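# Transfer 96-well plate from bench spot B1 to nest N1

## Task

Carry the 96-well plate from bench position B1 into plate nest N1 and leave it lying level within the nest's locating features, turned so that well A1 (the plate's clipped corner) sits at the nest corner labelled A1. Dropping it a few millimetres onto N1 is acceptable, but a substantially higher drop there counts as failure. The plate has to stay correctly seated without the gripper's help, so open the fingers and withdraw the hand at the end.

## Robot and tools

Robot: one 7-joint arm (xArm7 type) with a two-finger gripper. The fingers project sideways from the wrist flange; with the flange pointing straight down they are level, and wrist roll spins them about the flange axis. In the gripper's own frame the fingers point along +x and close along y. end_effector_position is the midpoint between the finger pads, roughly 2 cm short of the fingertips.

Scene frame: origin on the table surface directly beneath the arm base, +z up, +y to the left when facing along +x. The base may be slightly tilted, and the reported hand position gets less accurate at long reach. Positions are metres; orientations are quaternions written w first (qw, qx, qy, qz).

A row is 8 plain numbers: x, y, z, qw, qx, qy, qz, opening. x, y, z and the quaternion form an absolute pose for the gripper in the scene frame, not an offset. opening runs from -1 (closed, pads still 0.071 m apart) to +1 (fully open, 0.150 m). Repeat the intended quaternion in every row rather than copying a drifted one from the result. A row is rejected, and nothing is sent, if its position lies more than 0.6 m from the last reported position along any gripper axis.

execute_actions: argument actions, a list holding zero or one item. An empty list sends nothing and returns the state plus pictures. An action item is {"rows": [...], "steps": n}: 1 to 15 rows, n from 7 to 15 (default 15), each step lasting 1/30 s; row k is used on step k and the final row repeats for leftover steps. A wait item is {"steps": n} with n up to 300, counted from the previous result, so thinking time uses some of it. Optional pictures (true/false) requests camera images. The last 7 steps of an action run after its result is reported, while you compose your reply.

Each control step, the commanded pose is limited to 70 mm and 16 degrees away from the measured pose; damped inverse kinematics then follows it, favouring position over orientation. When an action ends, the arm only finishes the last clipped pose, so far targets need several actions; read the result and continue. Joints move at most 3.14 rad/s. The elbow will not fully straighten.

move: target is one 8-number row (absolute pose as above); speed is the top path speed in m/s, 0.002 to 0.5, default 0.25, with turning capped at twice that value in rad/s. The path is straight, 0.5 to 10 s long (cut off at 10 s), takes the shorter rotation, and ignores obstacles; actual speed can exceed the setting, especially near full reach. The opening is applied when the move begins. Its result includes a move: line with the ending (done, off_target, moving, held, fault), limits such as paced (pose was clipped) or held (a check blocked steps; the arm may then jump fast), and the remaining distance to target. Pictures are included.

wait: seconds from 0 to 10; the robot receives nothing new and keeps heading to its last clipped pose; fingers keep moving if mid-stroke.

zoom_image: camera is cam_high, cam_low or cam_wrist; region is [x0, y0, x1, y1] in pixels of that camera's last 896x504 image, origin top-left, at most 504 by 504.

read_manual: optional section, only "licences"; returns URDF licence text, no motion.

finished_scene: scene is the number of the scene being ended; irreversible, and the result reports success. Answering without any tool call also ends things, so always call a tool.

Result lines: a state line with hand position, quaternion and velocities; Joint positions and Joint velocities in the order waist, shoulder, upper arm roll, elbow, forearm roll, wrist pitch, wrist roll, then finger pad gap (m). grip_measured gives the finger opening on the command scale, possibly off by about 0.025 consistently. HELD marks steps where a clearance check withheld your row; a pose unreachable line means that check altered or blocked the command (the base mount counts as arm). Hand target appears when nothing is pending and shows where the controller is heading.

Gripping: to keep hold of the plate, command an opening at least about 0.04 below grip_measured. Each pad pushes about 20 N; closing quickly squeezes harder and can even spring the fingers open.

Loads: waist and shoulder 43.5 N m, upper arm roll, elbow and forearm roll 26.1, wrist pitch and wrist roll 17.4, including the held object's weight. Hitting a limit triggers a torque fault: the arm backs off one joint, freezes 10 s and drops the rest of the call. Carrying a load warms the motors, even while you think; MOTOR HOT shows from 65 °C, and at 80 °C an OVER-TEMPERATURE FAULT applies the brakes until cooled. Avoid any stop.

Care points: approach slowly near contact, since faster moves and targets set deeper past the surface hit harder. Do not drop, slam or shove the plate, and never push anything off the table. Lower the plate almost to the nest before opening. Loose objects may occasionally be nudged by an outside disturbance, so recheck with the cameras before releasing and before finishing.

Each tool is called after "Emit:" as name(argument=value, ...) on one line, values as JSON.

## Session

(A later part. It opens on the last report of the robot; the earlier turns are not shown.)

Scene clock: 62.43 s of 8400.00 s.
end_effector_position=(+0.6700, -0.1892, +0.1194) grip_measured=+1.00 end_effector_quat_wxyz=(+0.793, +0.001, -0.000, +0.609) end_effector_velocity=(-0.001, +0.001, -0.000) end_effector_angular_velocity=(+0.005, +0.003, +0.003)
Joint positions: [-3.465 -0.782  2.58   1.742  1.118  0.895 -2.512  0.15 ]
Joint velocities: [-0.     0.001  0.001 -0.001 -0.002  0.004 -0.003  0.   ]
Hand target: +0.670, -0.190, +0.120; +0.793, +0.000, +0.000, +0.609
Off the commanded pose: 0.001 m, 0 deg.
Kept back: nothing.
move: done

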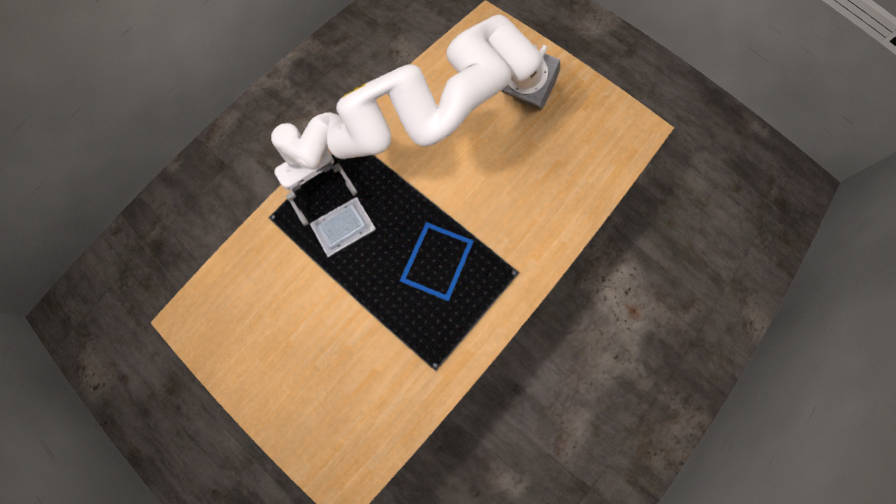

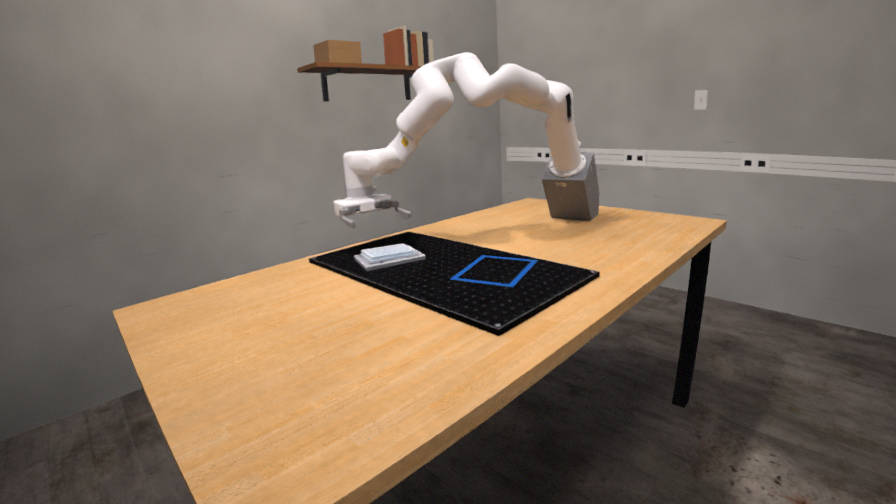

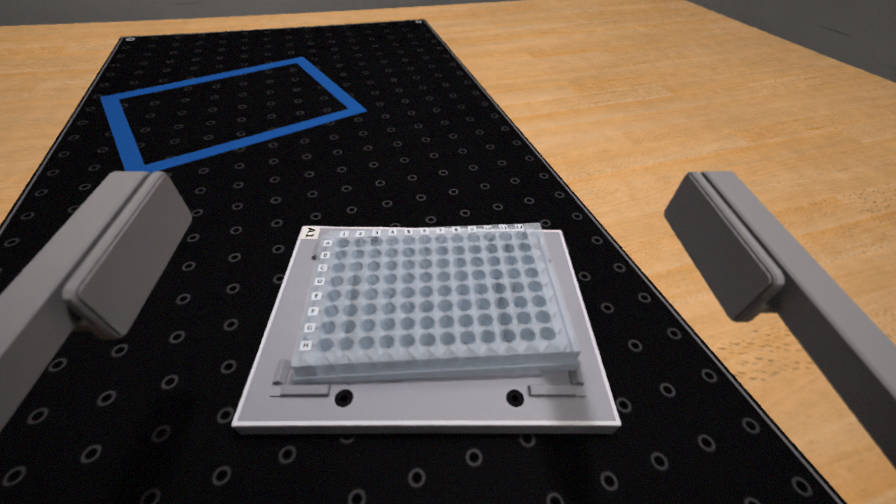

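Emit:
move(target=[0.685, -0.1338, 0.055, 0.793, 0, 0, 0.609, 1], speed=0.1)

Emit:
move(target=[0.685, -0.1338, 0.04, 0.793, 0, 0, 0.609, 1], speed=0.04)

Emit:
move(target=[0.685, -0.1338, 0.04, 0.793, 0, 0, 0.609, 0.3])

Emit:
move(target=[0.685, -0.1338, 0.047, 0.793, 0, 0, 0.609, 0.3], speed=0.03)

Emit:
move(target=[0.6846, -0.1352, 0.047, 0.8039, 0, 0, 0.5948, 0.3], speed=0.03)

Emit:
move(target=[0.6846, -0.1352, 0.039, 0.8039, 0, 0, 0.5948, 0.3], speed=0.02)

Emit:
move(target=[0.6846, -0.1352, 0.039, 0.8039, 0, 0, 0.5948, 1])

Emit:
move(target=[0.67, -0.19, 0.12, 0.793, 0, 0, 0.609, 1], speed=0.1)

Scene clock: 66.87 s of 8400.00 s.
end_effector_position=(+0.6851, -0.1347, +0.0555) grip_measured=+1.00 end_effector_quat_wxyz=(+0.793, -0.001, +0.000, +0.609) end_effector_velocity=(+0.002, +0.000, +0.000) end_effector_angular_velocity=(-0.003, -0.004, +0.001)
Joint positions: [-3.372 -0.862  2.624  1.77   1.154  0.778 -2.449  0.15 ]
Joint velocities: [ 0.001 -0.001 -0.001  0.004  0.001 -0.003  0.002  0.   ]
Hand target: +0.685, -0.134, +0.055; +0.793, -0.000, -0.000, +0.609
Off the commanded pose: 0.001 m, 0 deg.
Kept back: nothing.
After step 90, 0.20 s passed at rest.
move: done

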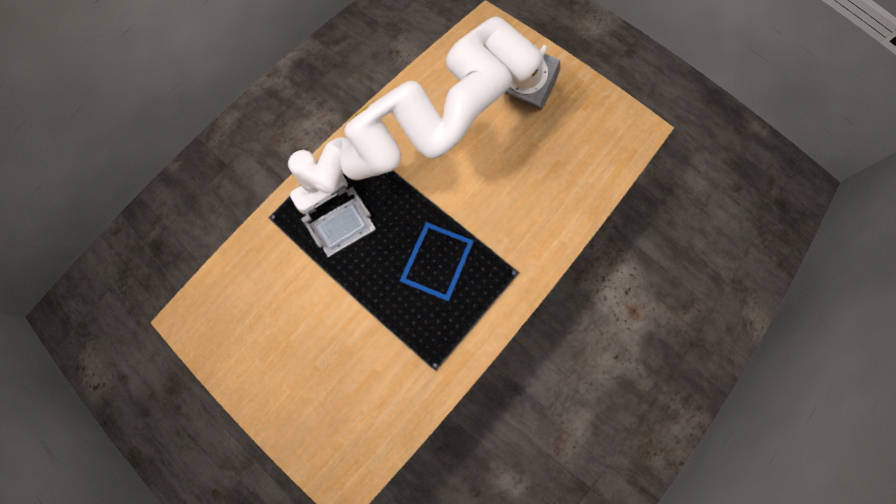

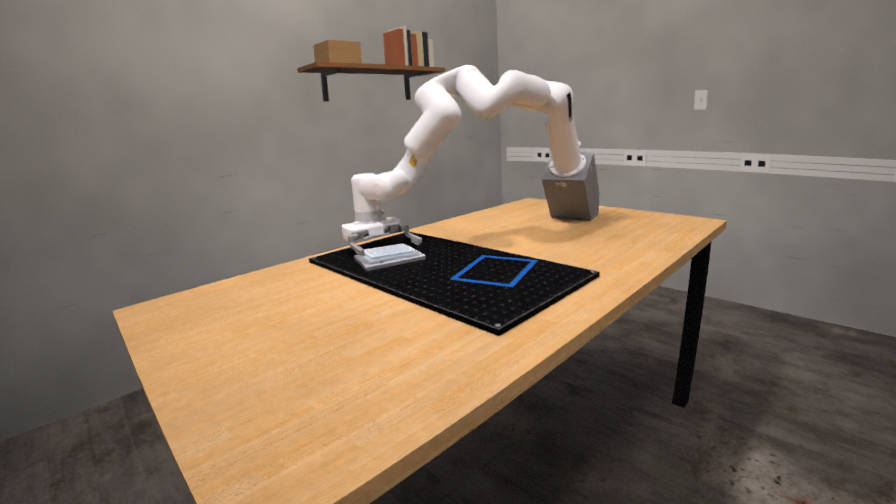

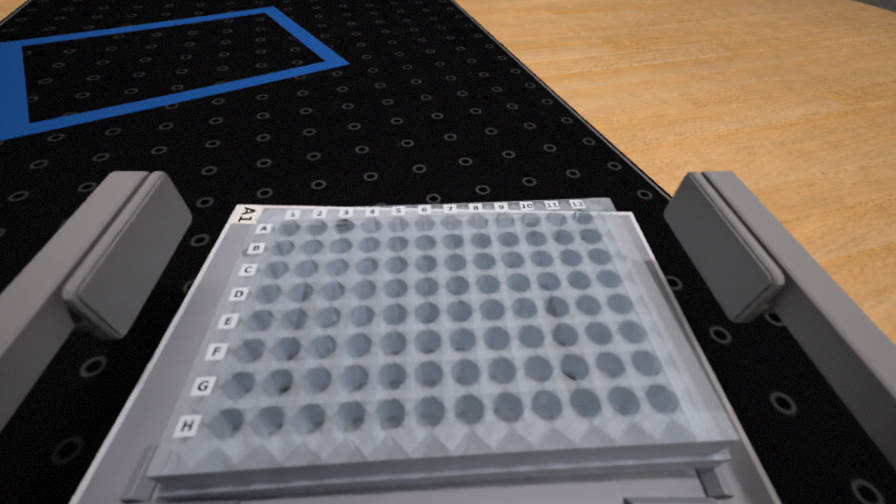

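Scene clock: 67.63 s of 8400.00 s.
end_effector_position=(+0.6850, -0.1339, +0.0402) grip_measured=+1.00 end_effector_quat_wxyz=(+0.793, -0.000, -0.000, +0.609) end_effector_velocity=(+0.002, -0.001, +0.001) end_effector_angular_velocity=(-0.003, -0.004, +0.000)
Joint positions: [-3.378 -0.903  2.635  1.808  1.164  0.768 -2.443  0.15 ]
Joint velocities: [-0.002 -0.001 -0.001  0.006 -0.    -0.001  0.002  0.   ]
Hand target: +0.685, -0.134, +0.040; +0.793, -0.000, -0.000, +0.609
Off the commanded pose: 0.000 m, 0 deg.
Kept back: nothing.
move: done

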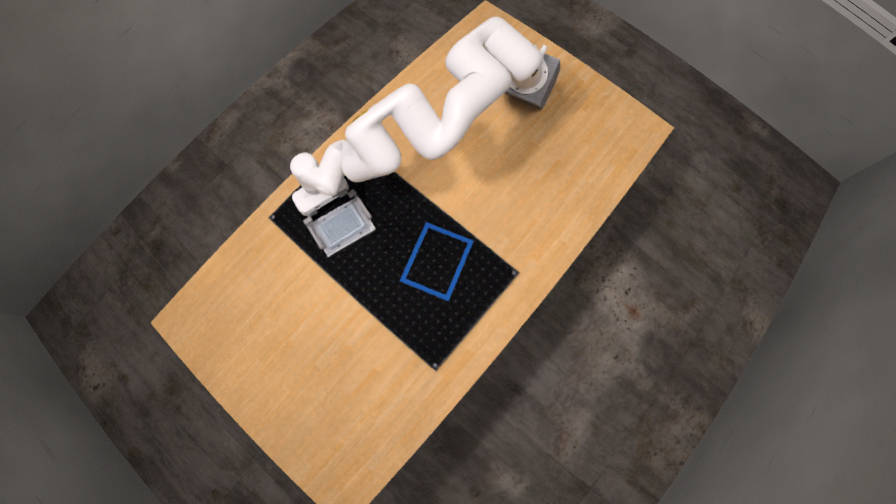

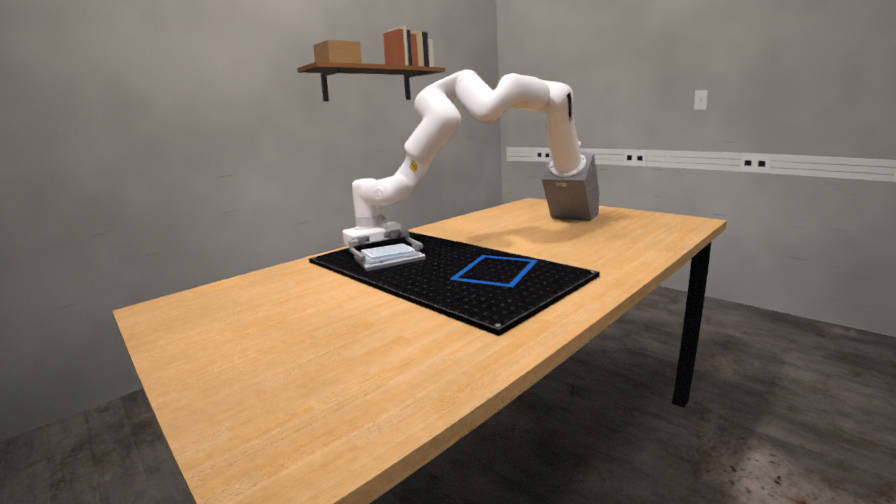

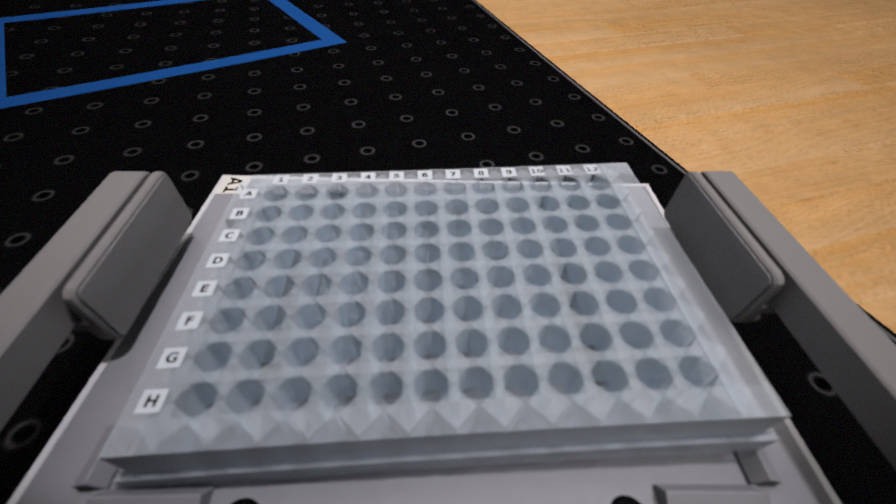

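Scene clock: 68.33 s of 8400.00 s.
end_effector_position=(+0.6855, -0.1341, +0.0405) grip_measured=+0.40 end_effector_quat_wxyz=(+0.793, -0.001, -0.000, +0.609) end_effector_velocity=(-0.001, +0.000, -0.001) end_effector_angular_velocity=(+0.000, +0.002, +0.001)
Joint positions: [-3.378 -0.903  2.635  1.809  1.164  0.768 -2.443  0.126]
Joint velocities: [ 0.001 -0.001 -0.001 -0.001 -0.     0.    -0.001  0.   ]
Hand target: +0.685, -0.134, +0.040; +0.793, -0.000, -0.000, +0.609
Off the commanded pose: 0.001 m, 0 deg.
Kept back: nothing.
move: done

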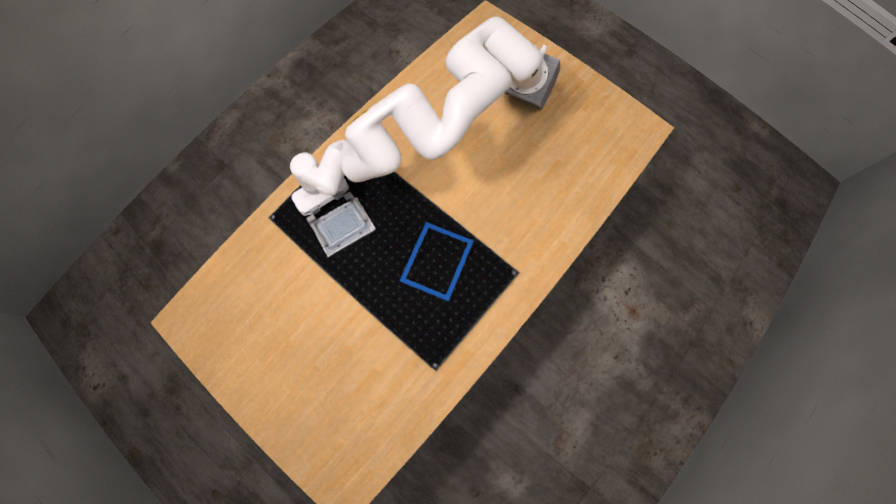

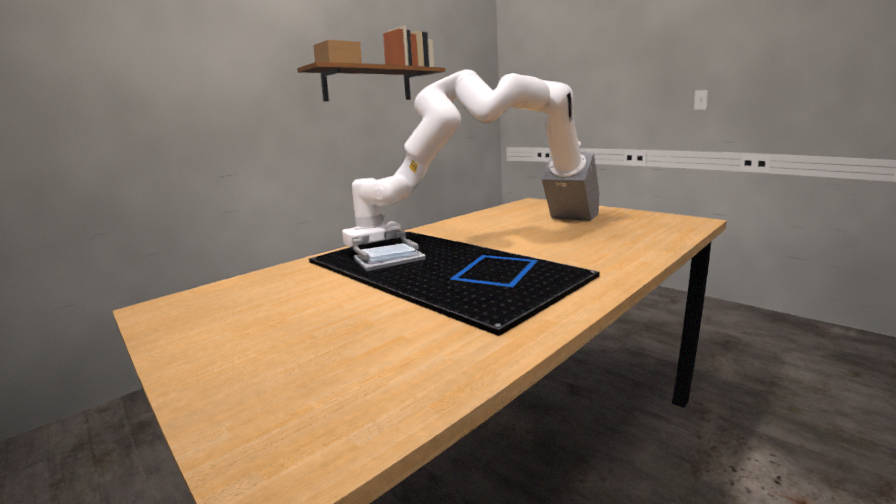

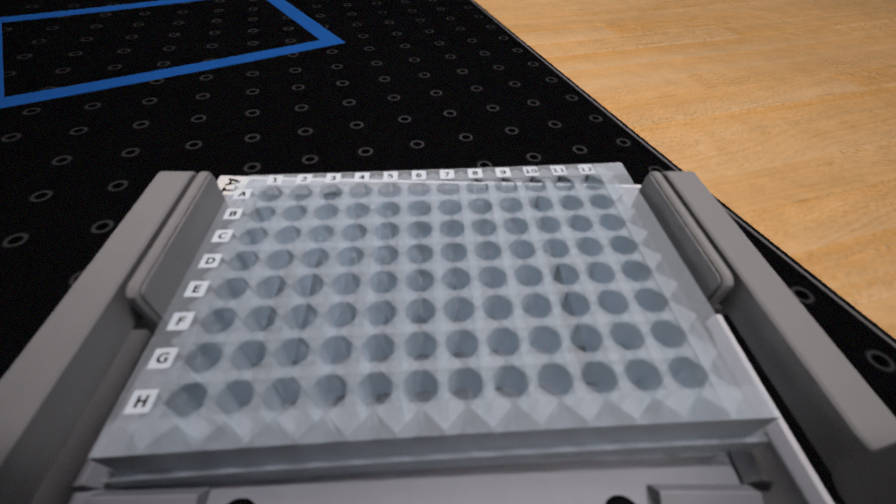

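Scene clock: 69.13 s of 8400.00 s.
end_effector_position=(+0.6847, -0.1337, +0.0467) grip_measured=+0.40 end_effector_quat_wxyz=(+0.793, +0.000, +0.000, +0.609) end_effector_velocity=(+0.002, +0.000, +0.003) end_effector_angular_velocity=(-0.001, -0.006, +0.000)
Joint positions: [-3.375 -0.885  2.63   1.79   1.159  0.773 -2.446  0.126]
Joint velocities: [ 0.     0.005 -0.001  0.     0.001 -0.001  0.    -0.   ]
Hand target: +0.685, -0.134, +0.047; +0.793, +0.000, +0.000, +0.609
Off the commanded pose: 0.000 m, 0 deg.
Kept back: nothing.
move: done

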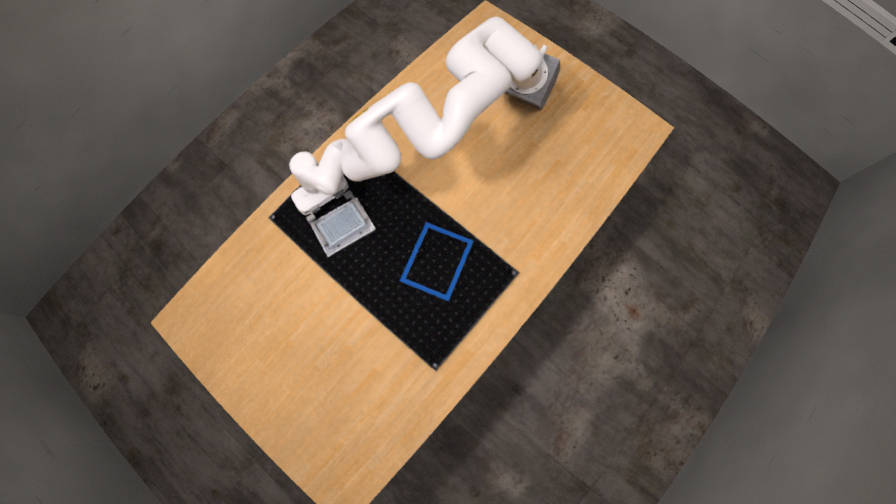

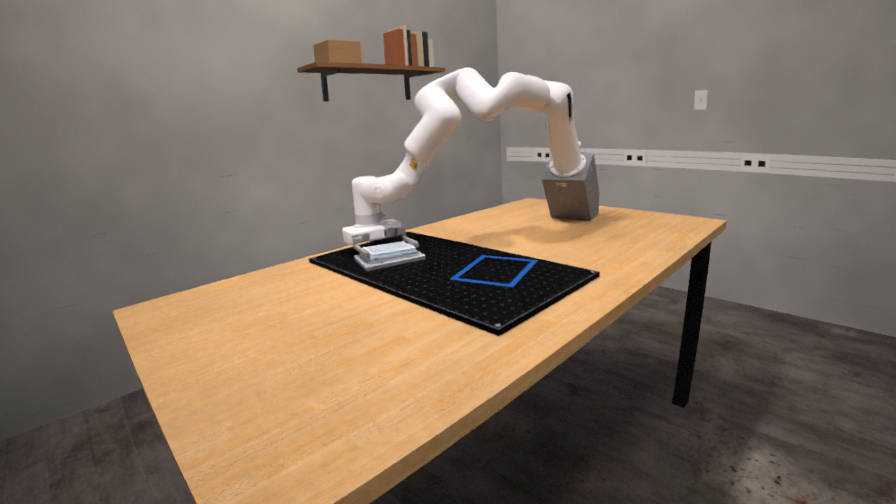

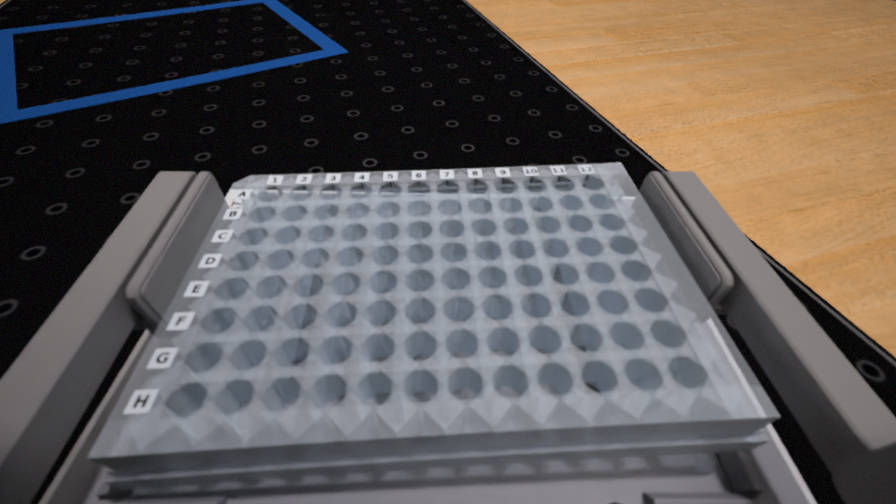

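Scene clock: 69.97 s of 8400.00 s.
end_effector_position=(+0.6846, -0.1352, +0.0470) grip_measured=+0.40 end_effector_quat_wxyz=(+0.804, +0.000, +0.000, +0.595) end_effector_velocity=(+0.000, -0.001, +0.000) end_effector_angular_velocity=(-0.000, -0.002, -0.007)
Joint positions: [-3.371 -0.875  2.63   1.765  1.17   0.765 -2.429  0.126]
Joint velocities: [-0.     0.002  0.    -0.004  0.003 -0.002  0.003  0.   ]
Hand target: +0.685, -0.135, +0.047; +0.804, +0.000, +0.000, +0.595
Off the commanded pose: 0.000 m, 0 deg.
Kept back: nothing.
move: done

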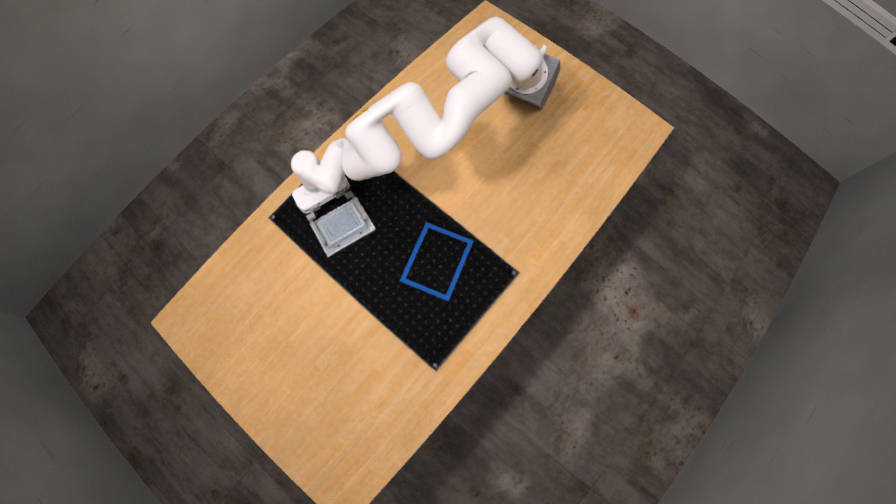

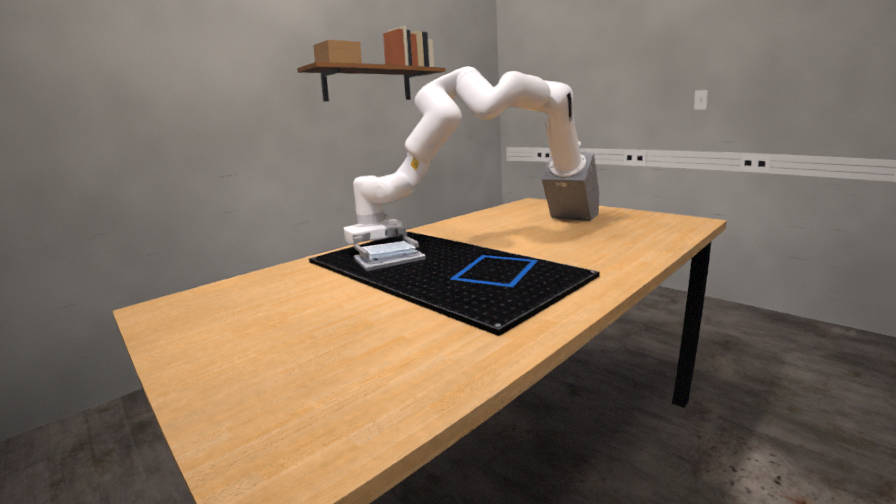

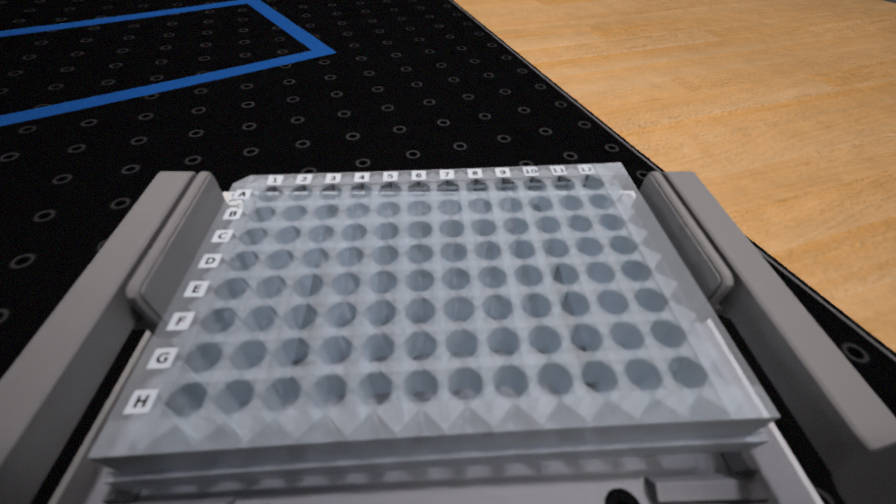

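Scene clock: 70.67 s of 8400.00 s.
end_effector_position=(+0.6849, -0.1356, +0.0401) grip_measured=+0.40 end_effector_quat_wxyz=(+0.804, -0.000, -0.000, +0.595) end_effector_velocity=(-0.001, -0.000, -0.002) end_effector_angular_velocity=(+0.000, +0.002, -0.000)
Joint positions: [-3.375 -0.895  2.635  1.786  1.176  0.761 -2.426  0.126]
Joint velocities: [ 0.    -0.007 -0.001  0.005  0.002  0.001  0.001 -0.   ]
Hand target: +0.685, -0.135, +0.039; +0.804, +0.000, -0.000, +0.595
Off the commanded pose: 0.001 m, 0 deg.
Kept back: nothing.
move: done

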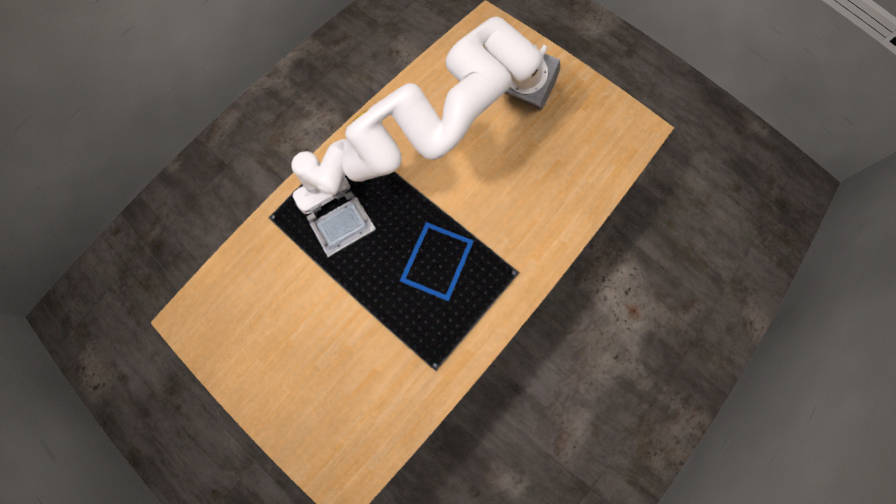

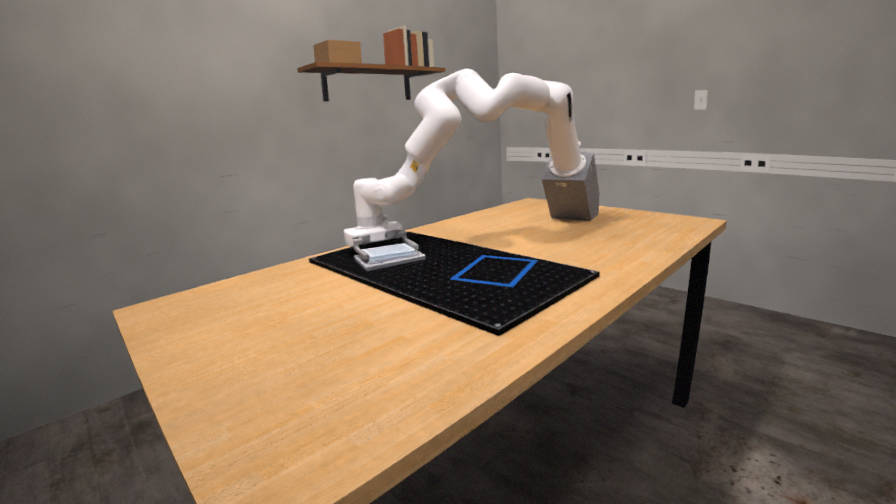

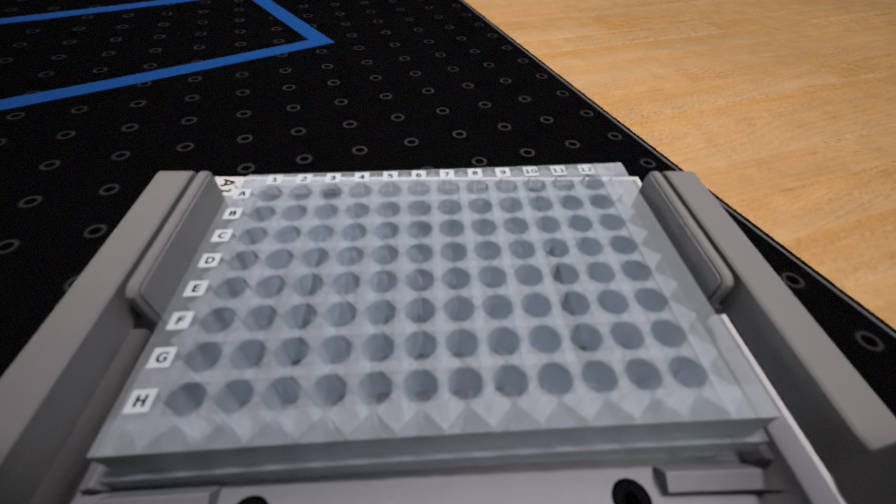

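Scene clock: 71.37 s of 8400.00 s.
end_effector_position=(+0.6846, -0.1352, +0.0390) grip_measured=+1.00 end_effector_quat_wxyz=(+0.804, +0.000, +0.000, +0.595) end_effector_velocity=(+0.000, +0.001, -0.000) end_effector_angular_velocity=(+0.001, -0.000, +0.000)
Joint positions: [-3.374 -0.897  2.636  1.786  1.176  0.76  -2.425  0.15 ]
Joint velocities: [ 0.001 -0.001  0.001  0.     0.001  0.    -0.     0.   ]
Hand target: +0.685, -0.135, +0.039; +0.804, +0.000, -0.000, +0.595
Off the commanded pose: 0.000 m, 0 deg.
Kept back: nothing.
move: done

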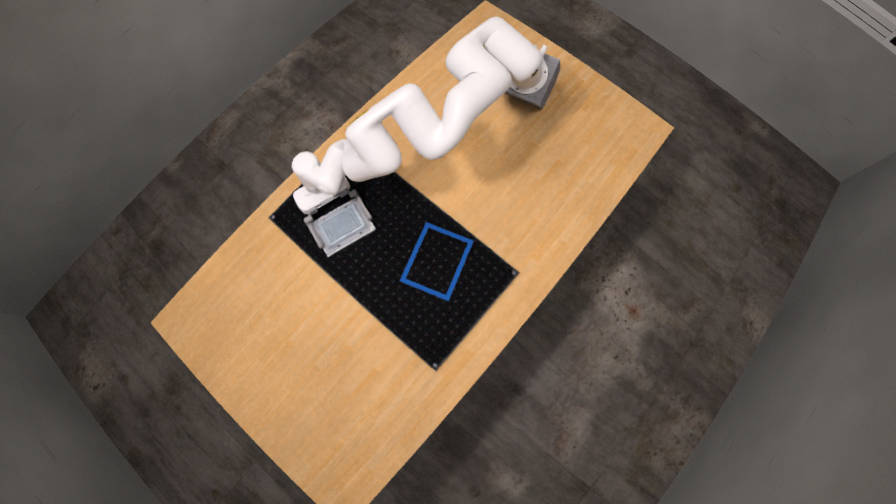

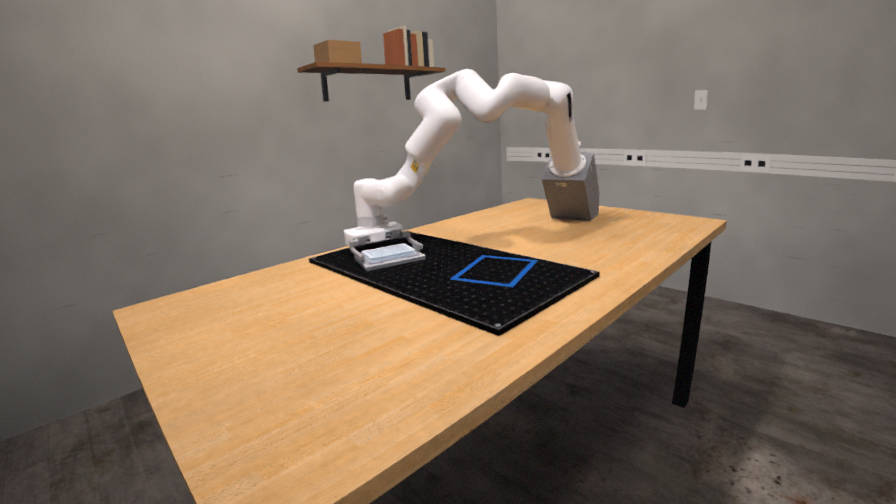

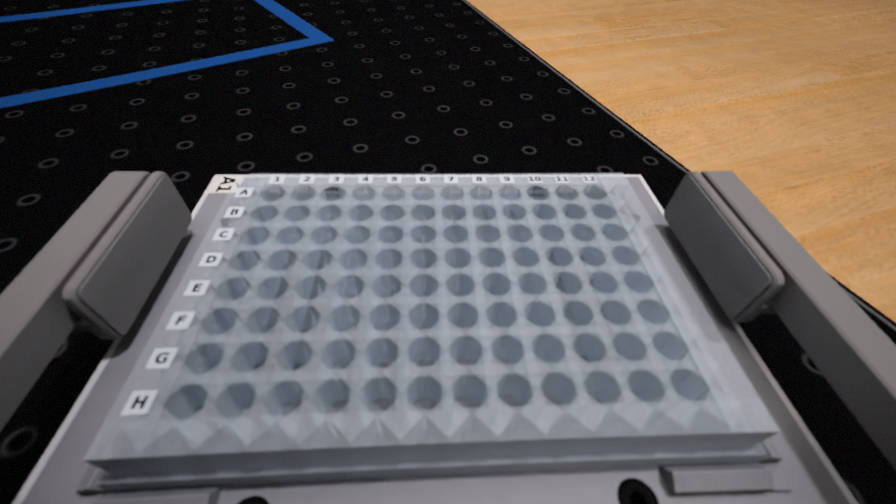

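Scene clock: 72.70 s of 8400.00 s.
end_effector_position=(+0.6700, -0.1892, +0.1194) grip_measured=+1.00 end_effector_quat_wxyz=(+0.793, +0.001, -0.000, +0.609) end_effector_velocity=(-0.001, -0.000, +0.001) end_effector_angular_velocity=(+0.002, +0.002, +0.003)
Joint positions: [-3.466 -0.782  2.581  1.742  1.118  0.894 -2.512  0.15 ]
Joint velocities: [-0.003  0.002  0.001 -0.001 -0.003  0.004 -0.004  0.   ]
Hand target: +0.670, -0.190, +0.120; +0.793, +0.000, +0.000, +0.609
Off the commanded pose: 0.001 m, 0 deg.
Kept back: nothing.
move: done

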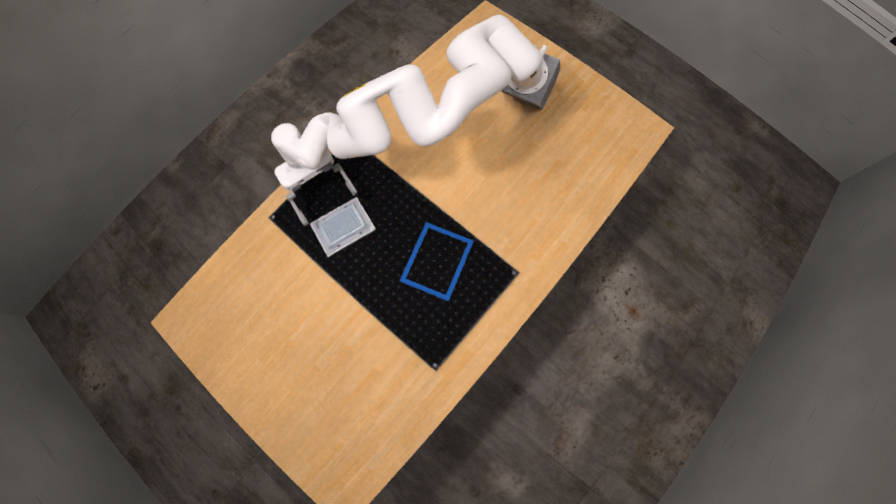

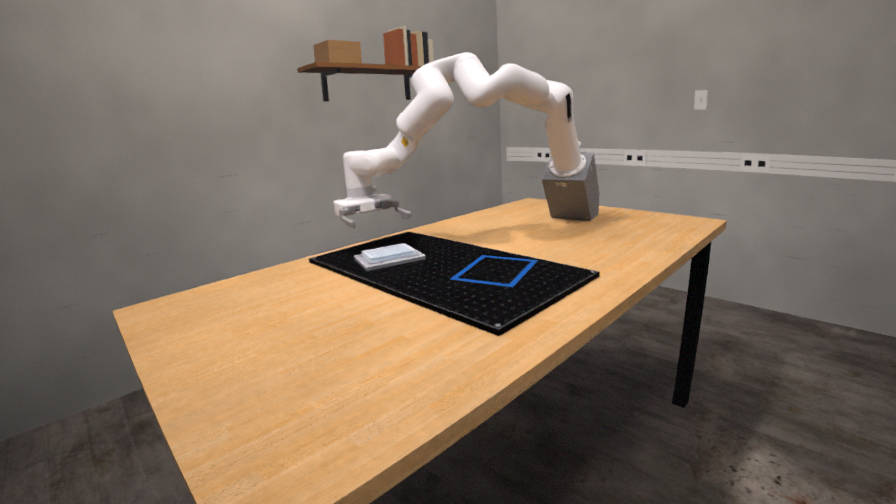

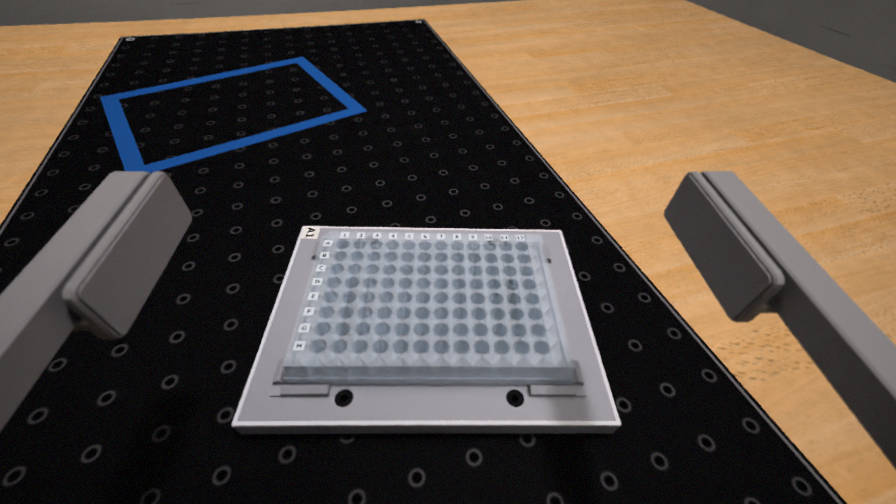

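Emit:
execute_actions(actions=[])

Scene clock: 73.30 s of 8400.00 s.
end_effector_position=(+0.6700, -0.1899, +0.1201) grip_measured=+1.00 end_effector_quat_wxyz=(+0.793, +0.000, +0.000, +0.609) end_effector_velocity=(+0.000, +0.000, +0.001) end_effector_angular_velocity=(-0.001, -0.000, +0.001)
Joint positions: [-3.466 -0.782  2.58   1.742  1.118  0.895 -2.512  0.15 ]
Joint velocities: [ 0.001  0.001 -0.001  0.    -0.001 -0.    -0.     0.   ]
Hand target: +0.670, -0.190, +0.120; +0.793, +0.000, +0.000, +0.609
Off the commanded pose: 0.000 m, 0 deg.
Kept back: nothing.
Steps of this call (steps 1 to 18: nothing new was sent). Readings (end_effector_position):
1: (+0.6699, -0.1892, +0.1195)
2: (+0.6699, -0.1894, +0.1196)
4: (+0.6699, -0.1896, +0.1198)
8: (+0.6699, -0.1898, +0.1200)
18: the state above

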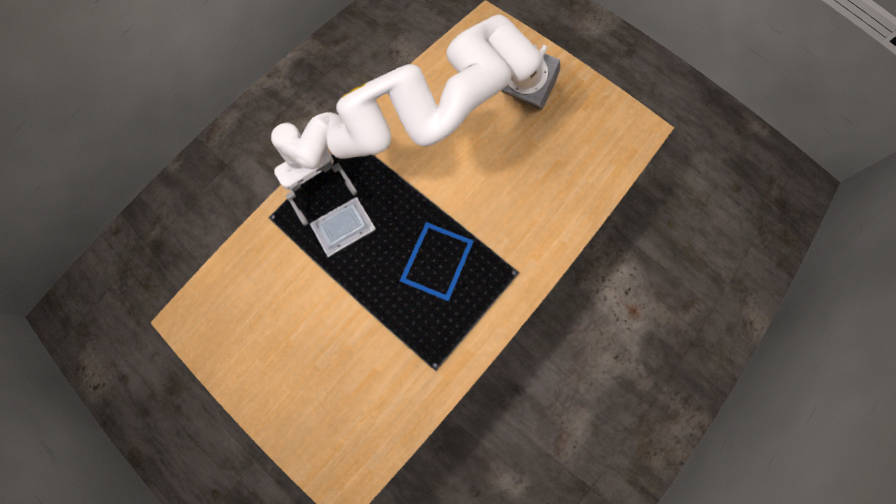

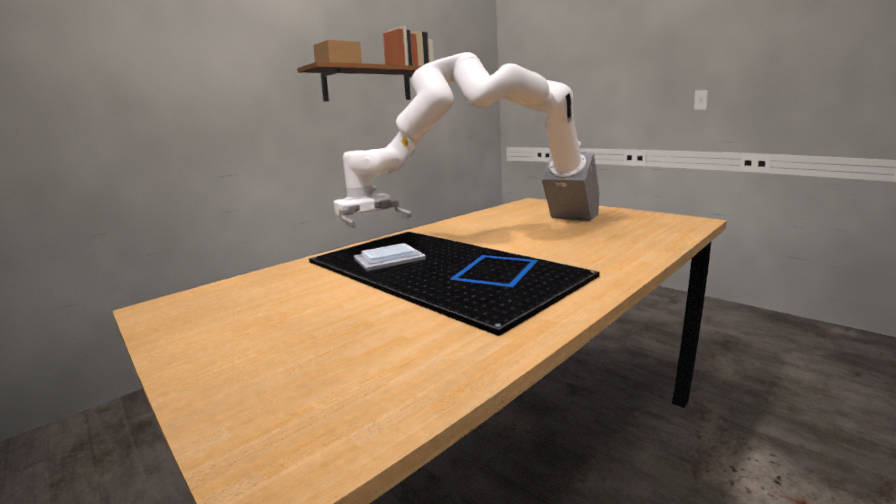

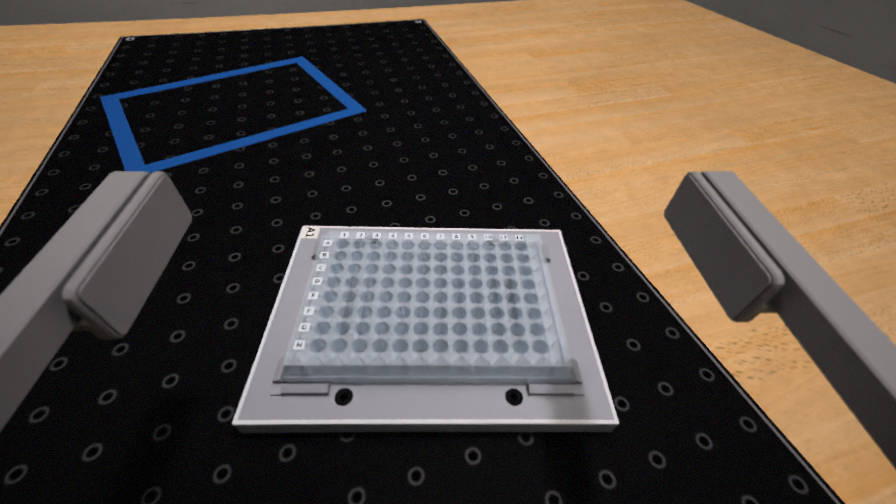

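Emit:
zoom_image(camera="cam_low", region=[340, 230, 440, 280])

Emit:
zoom_image(camera="cam_high", region=[300, 190, 390, 260])

Region (340, 230, 440, 280) of cam_low's 896x504 image, scaled by 5.040, with more detail than that image has.

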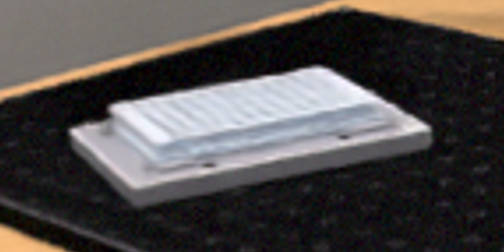

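Region (300, 190, 390, 260) of cam_high's 896x504 image, scaled by 5.600, with more detail than that image has.

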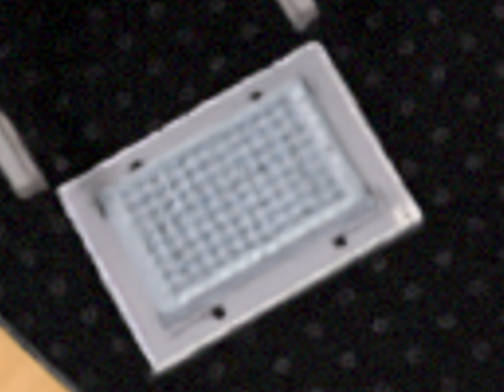

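Emit:
finished_scene(scene=1)

The scene is finished: the task was done.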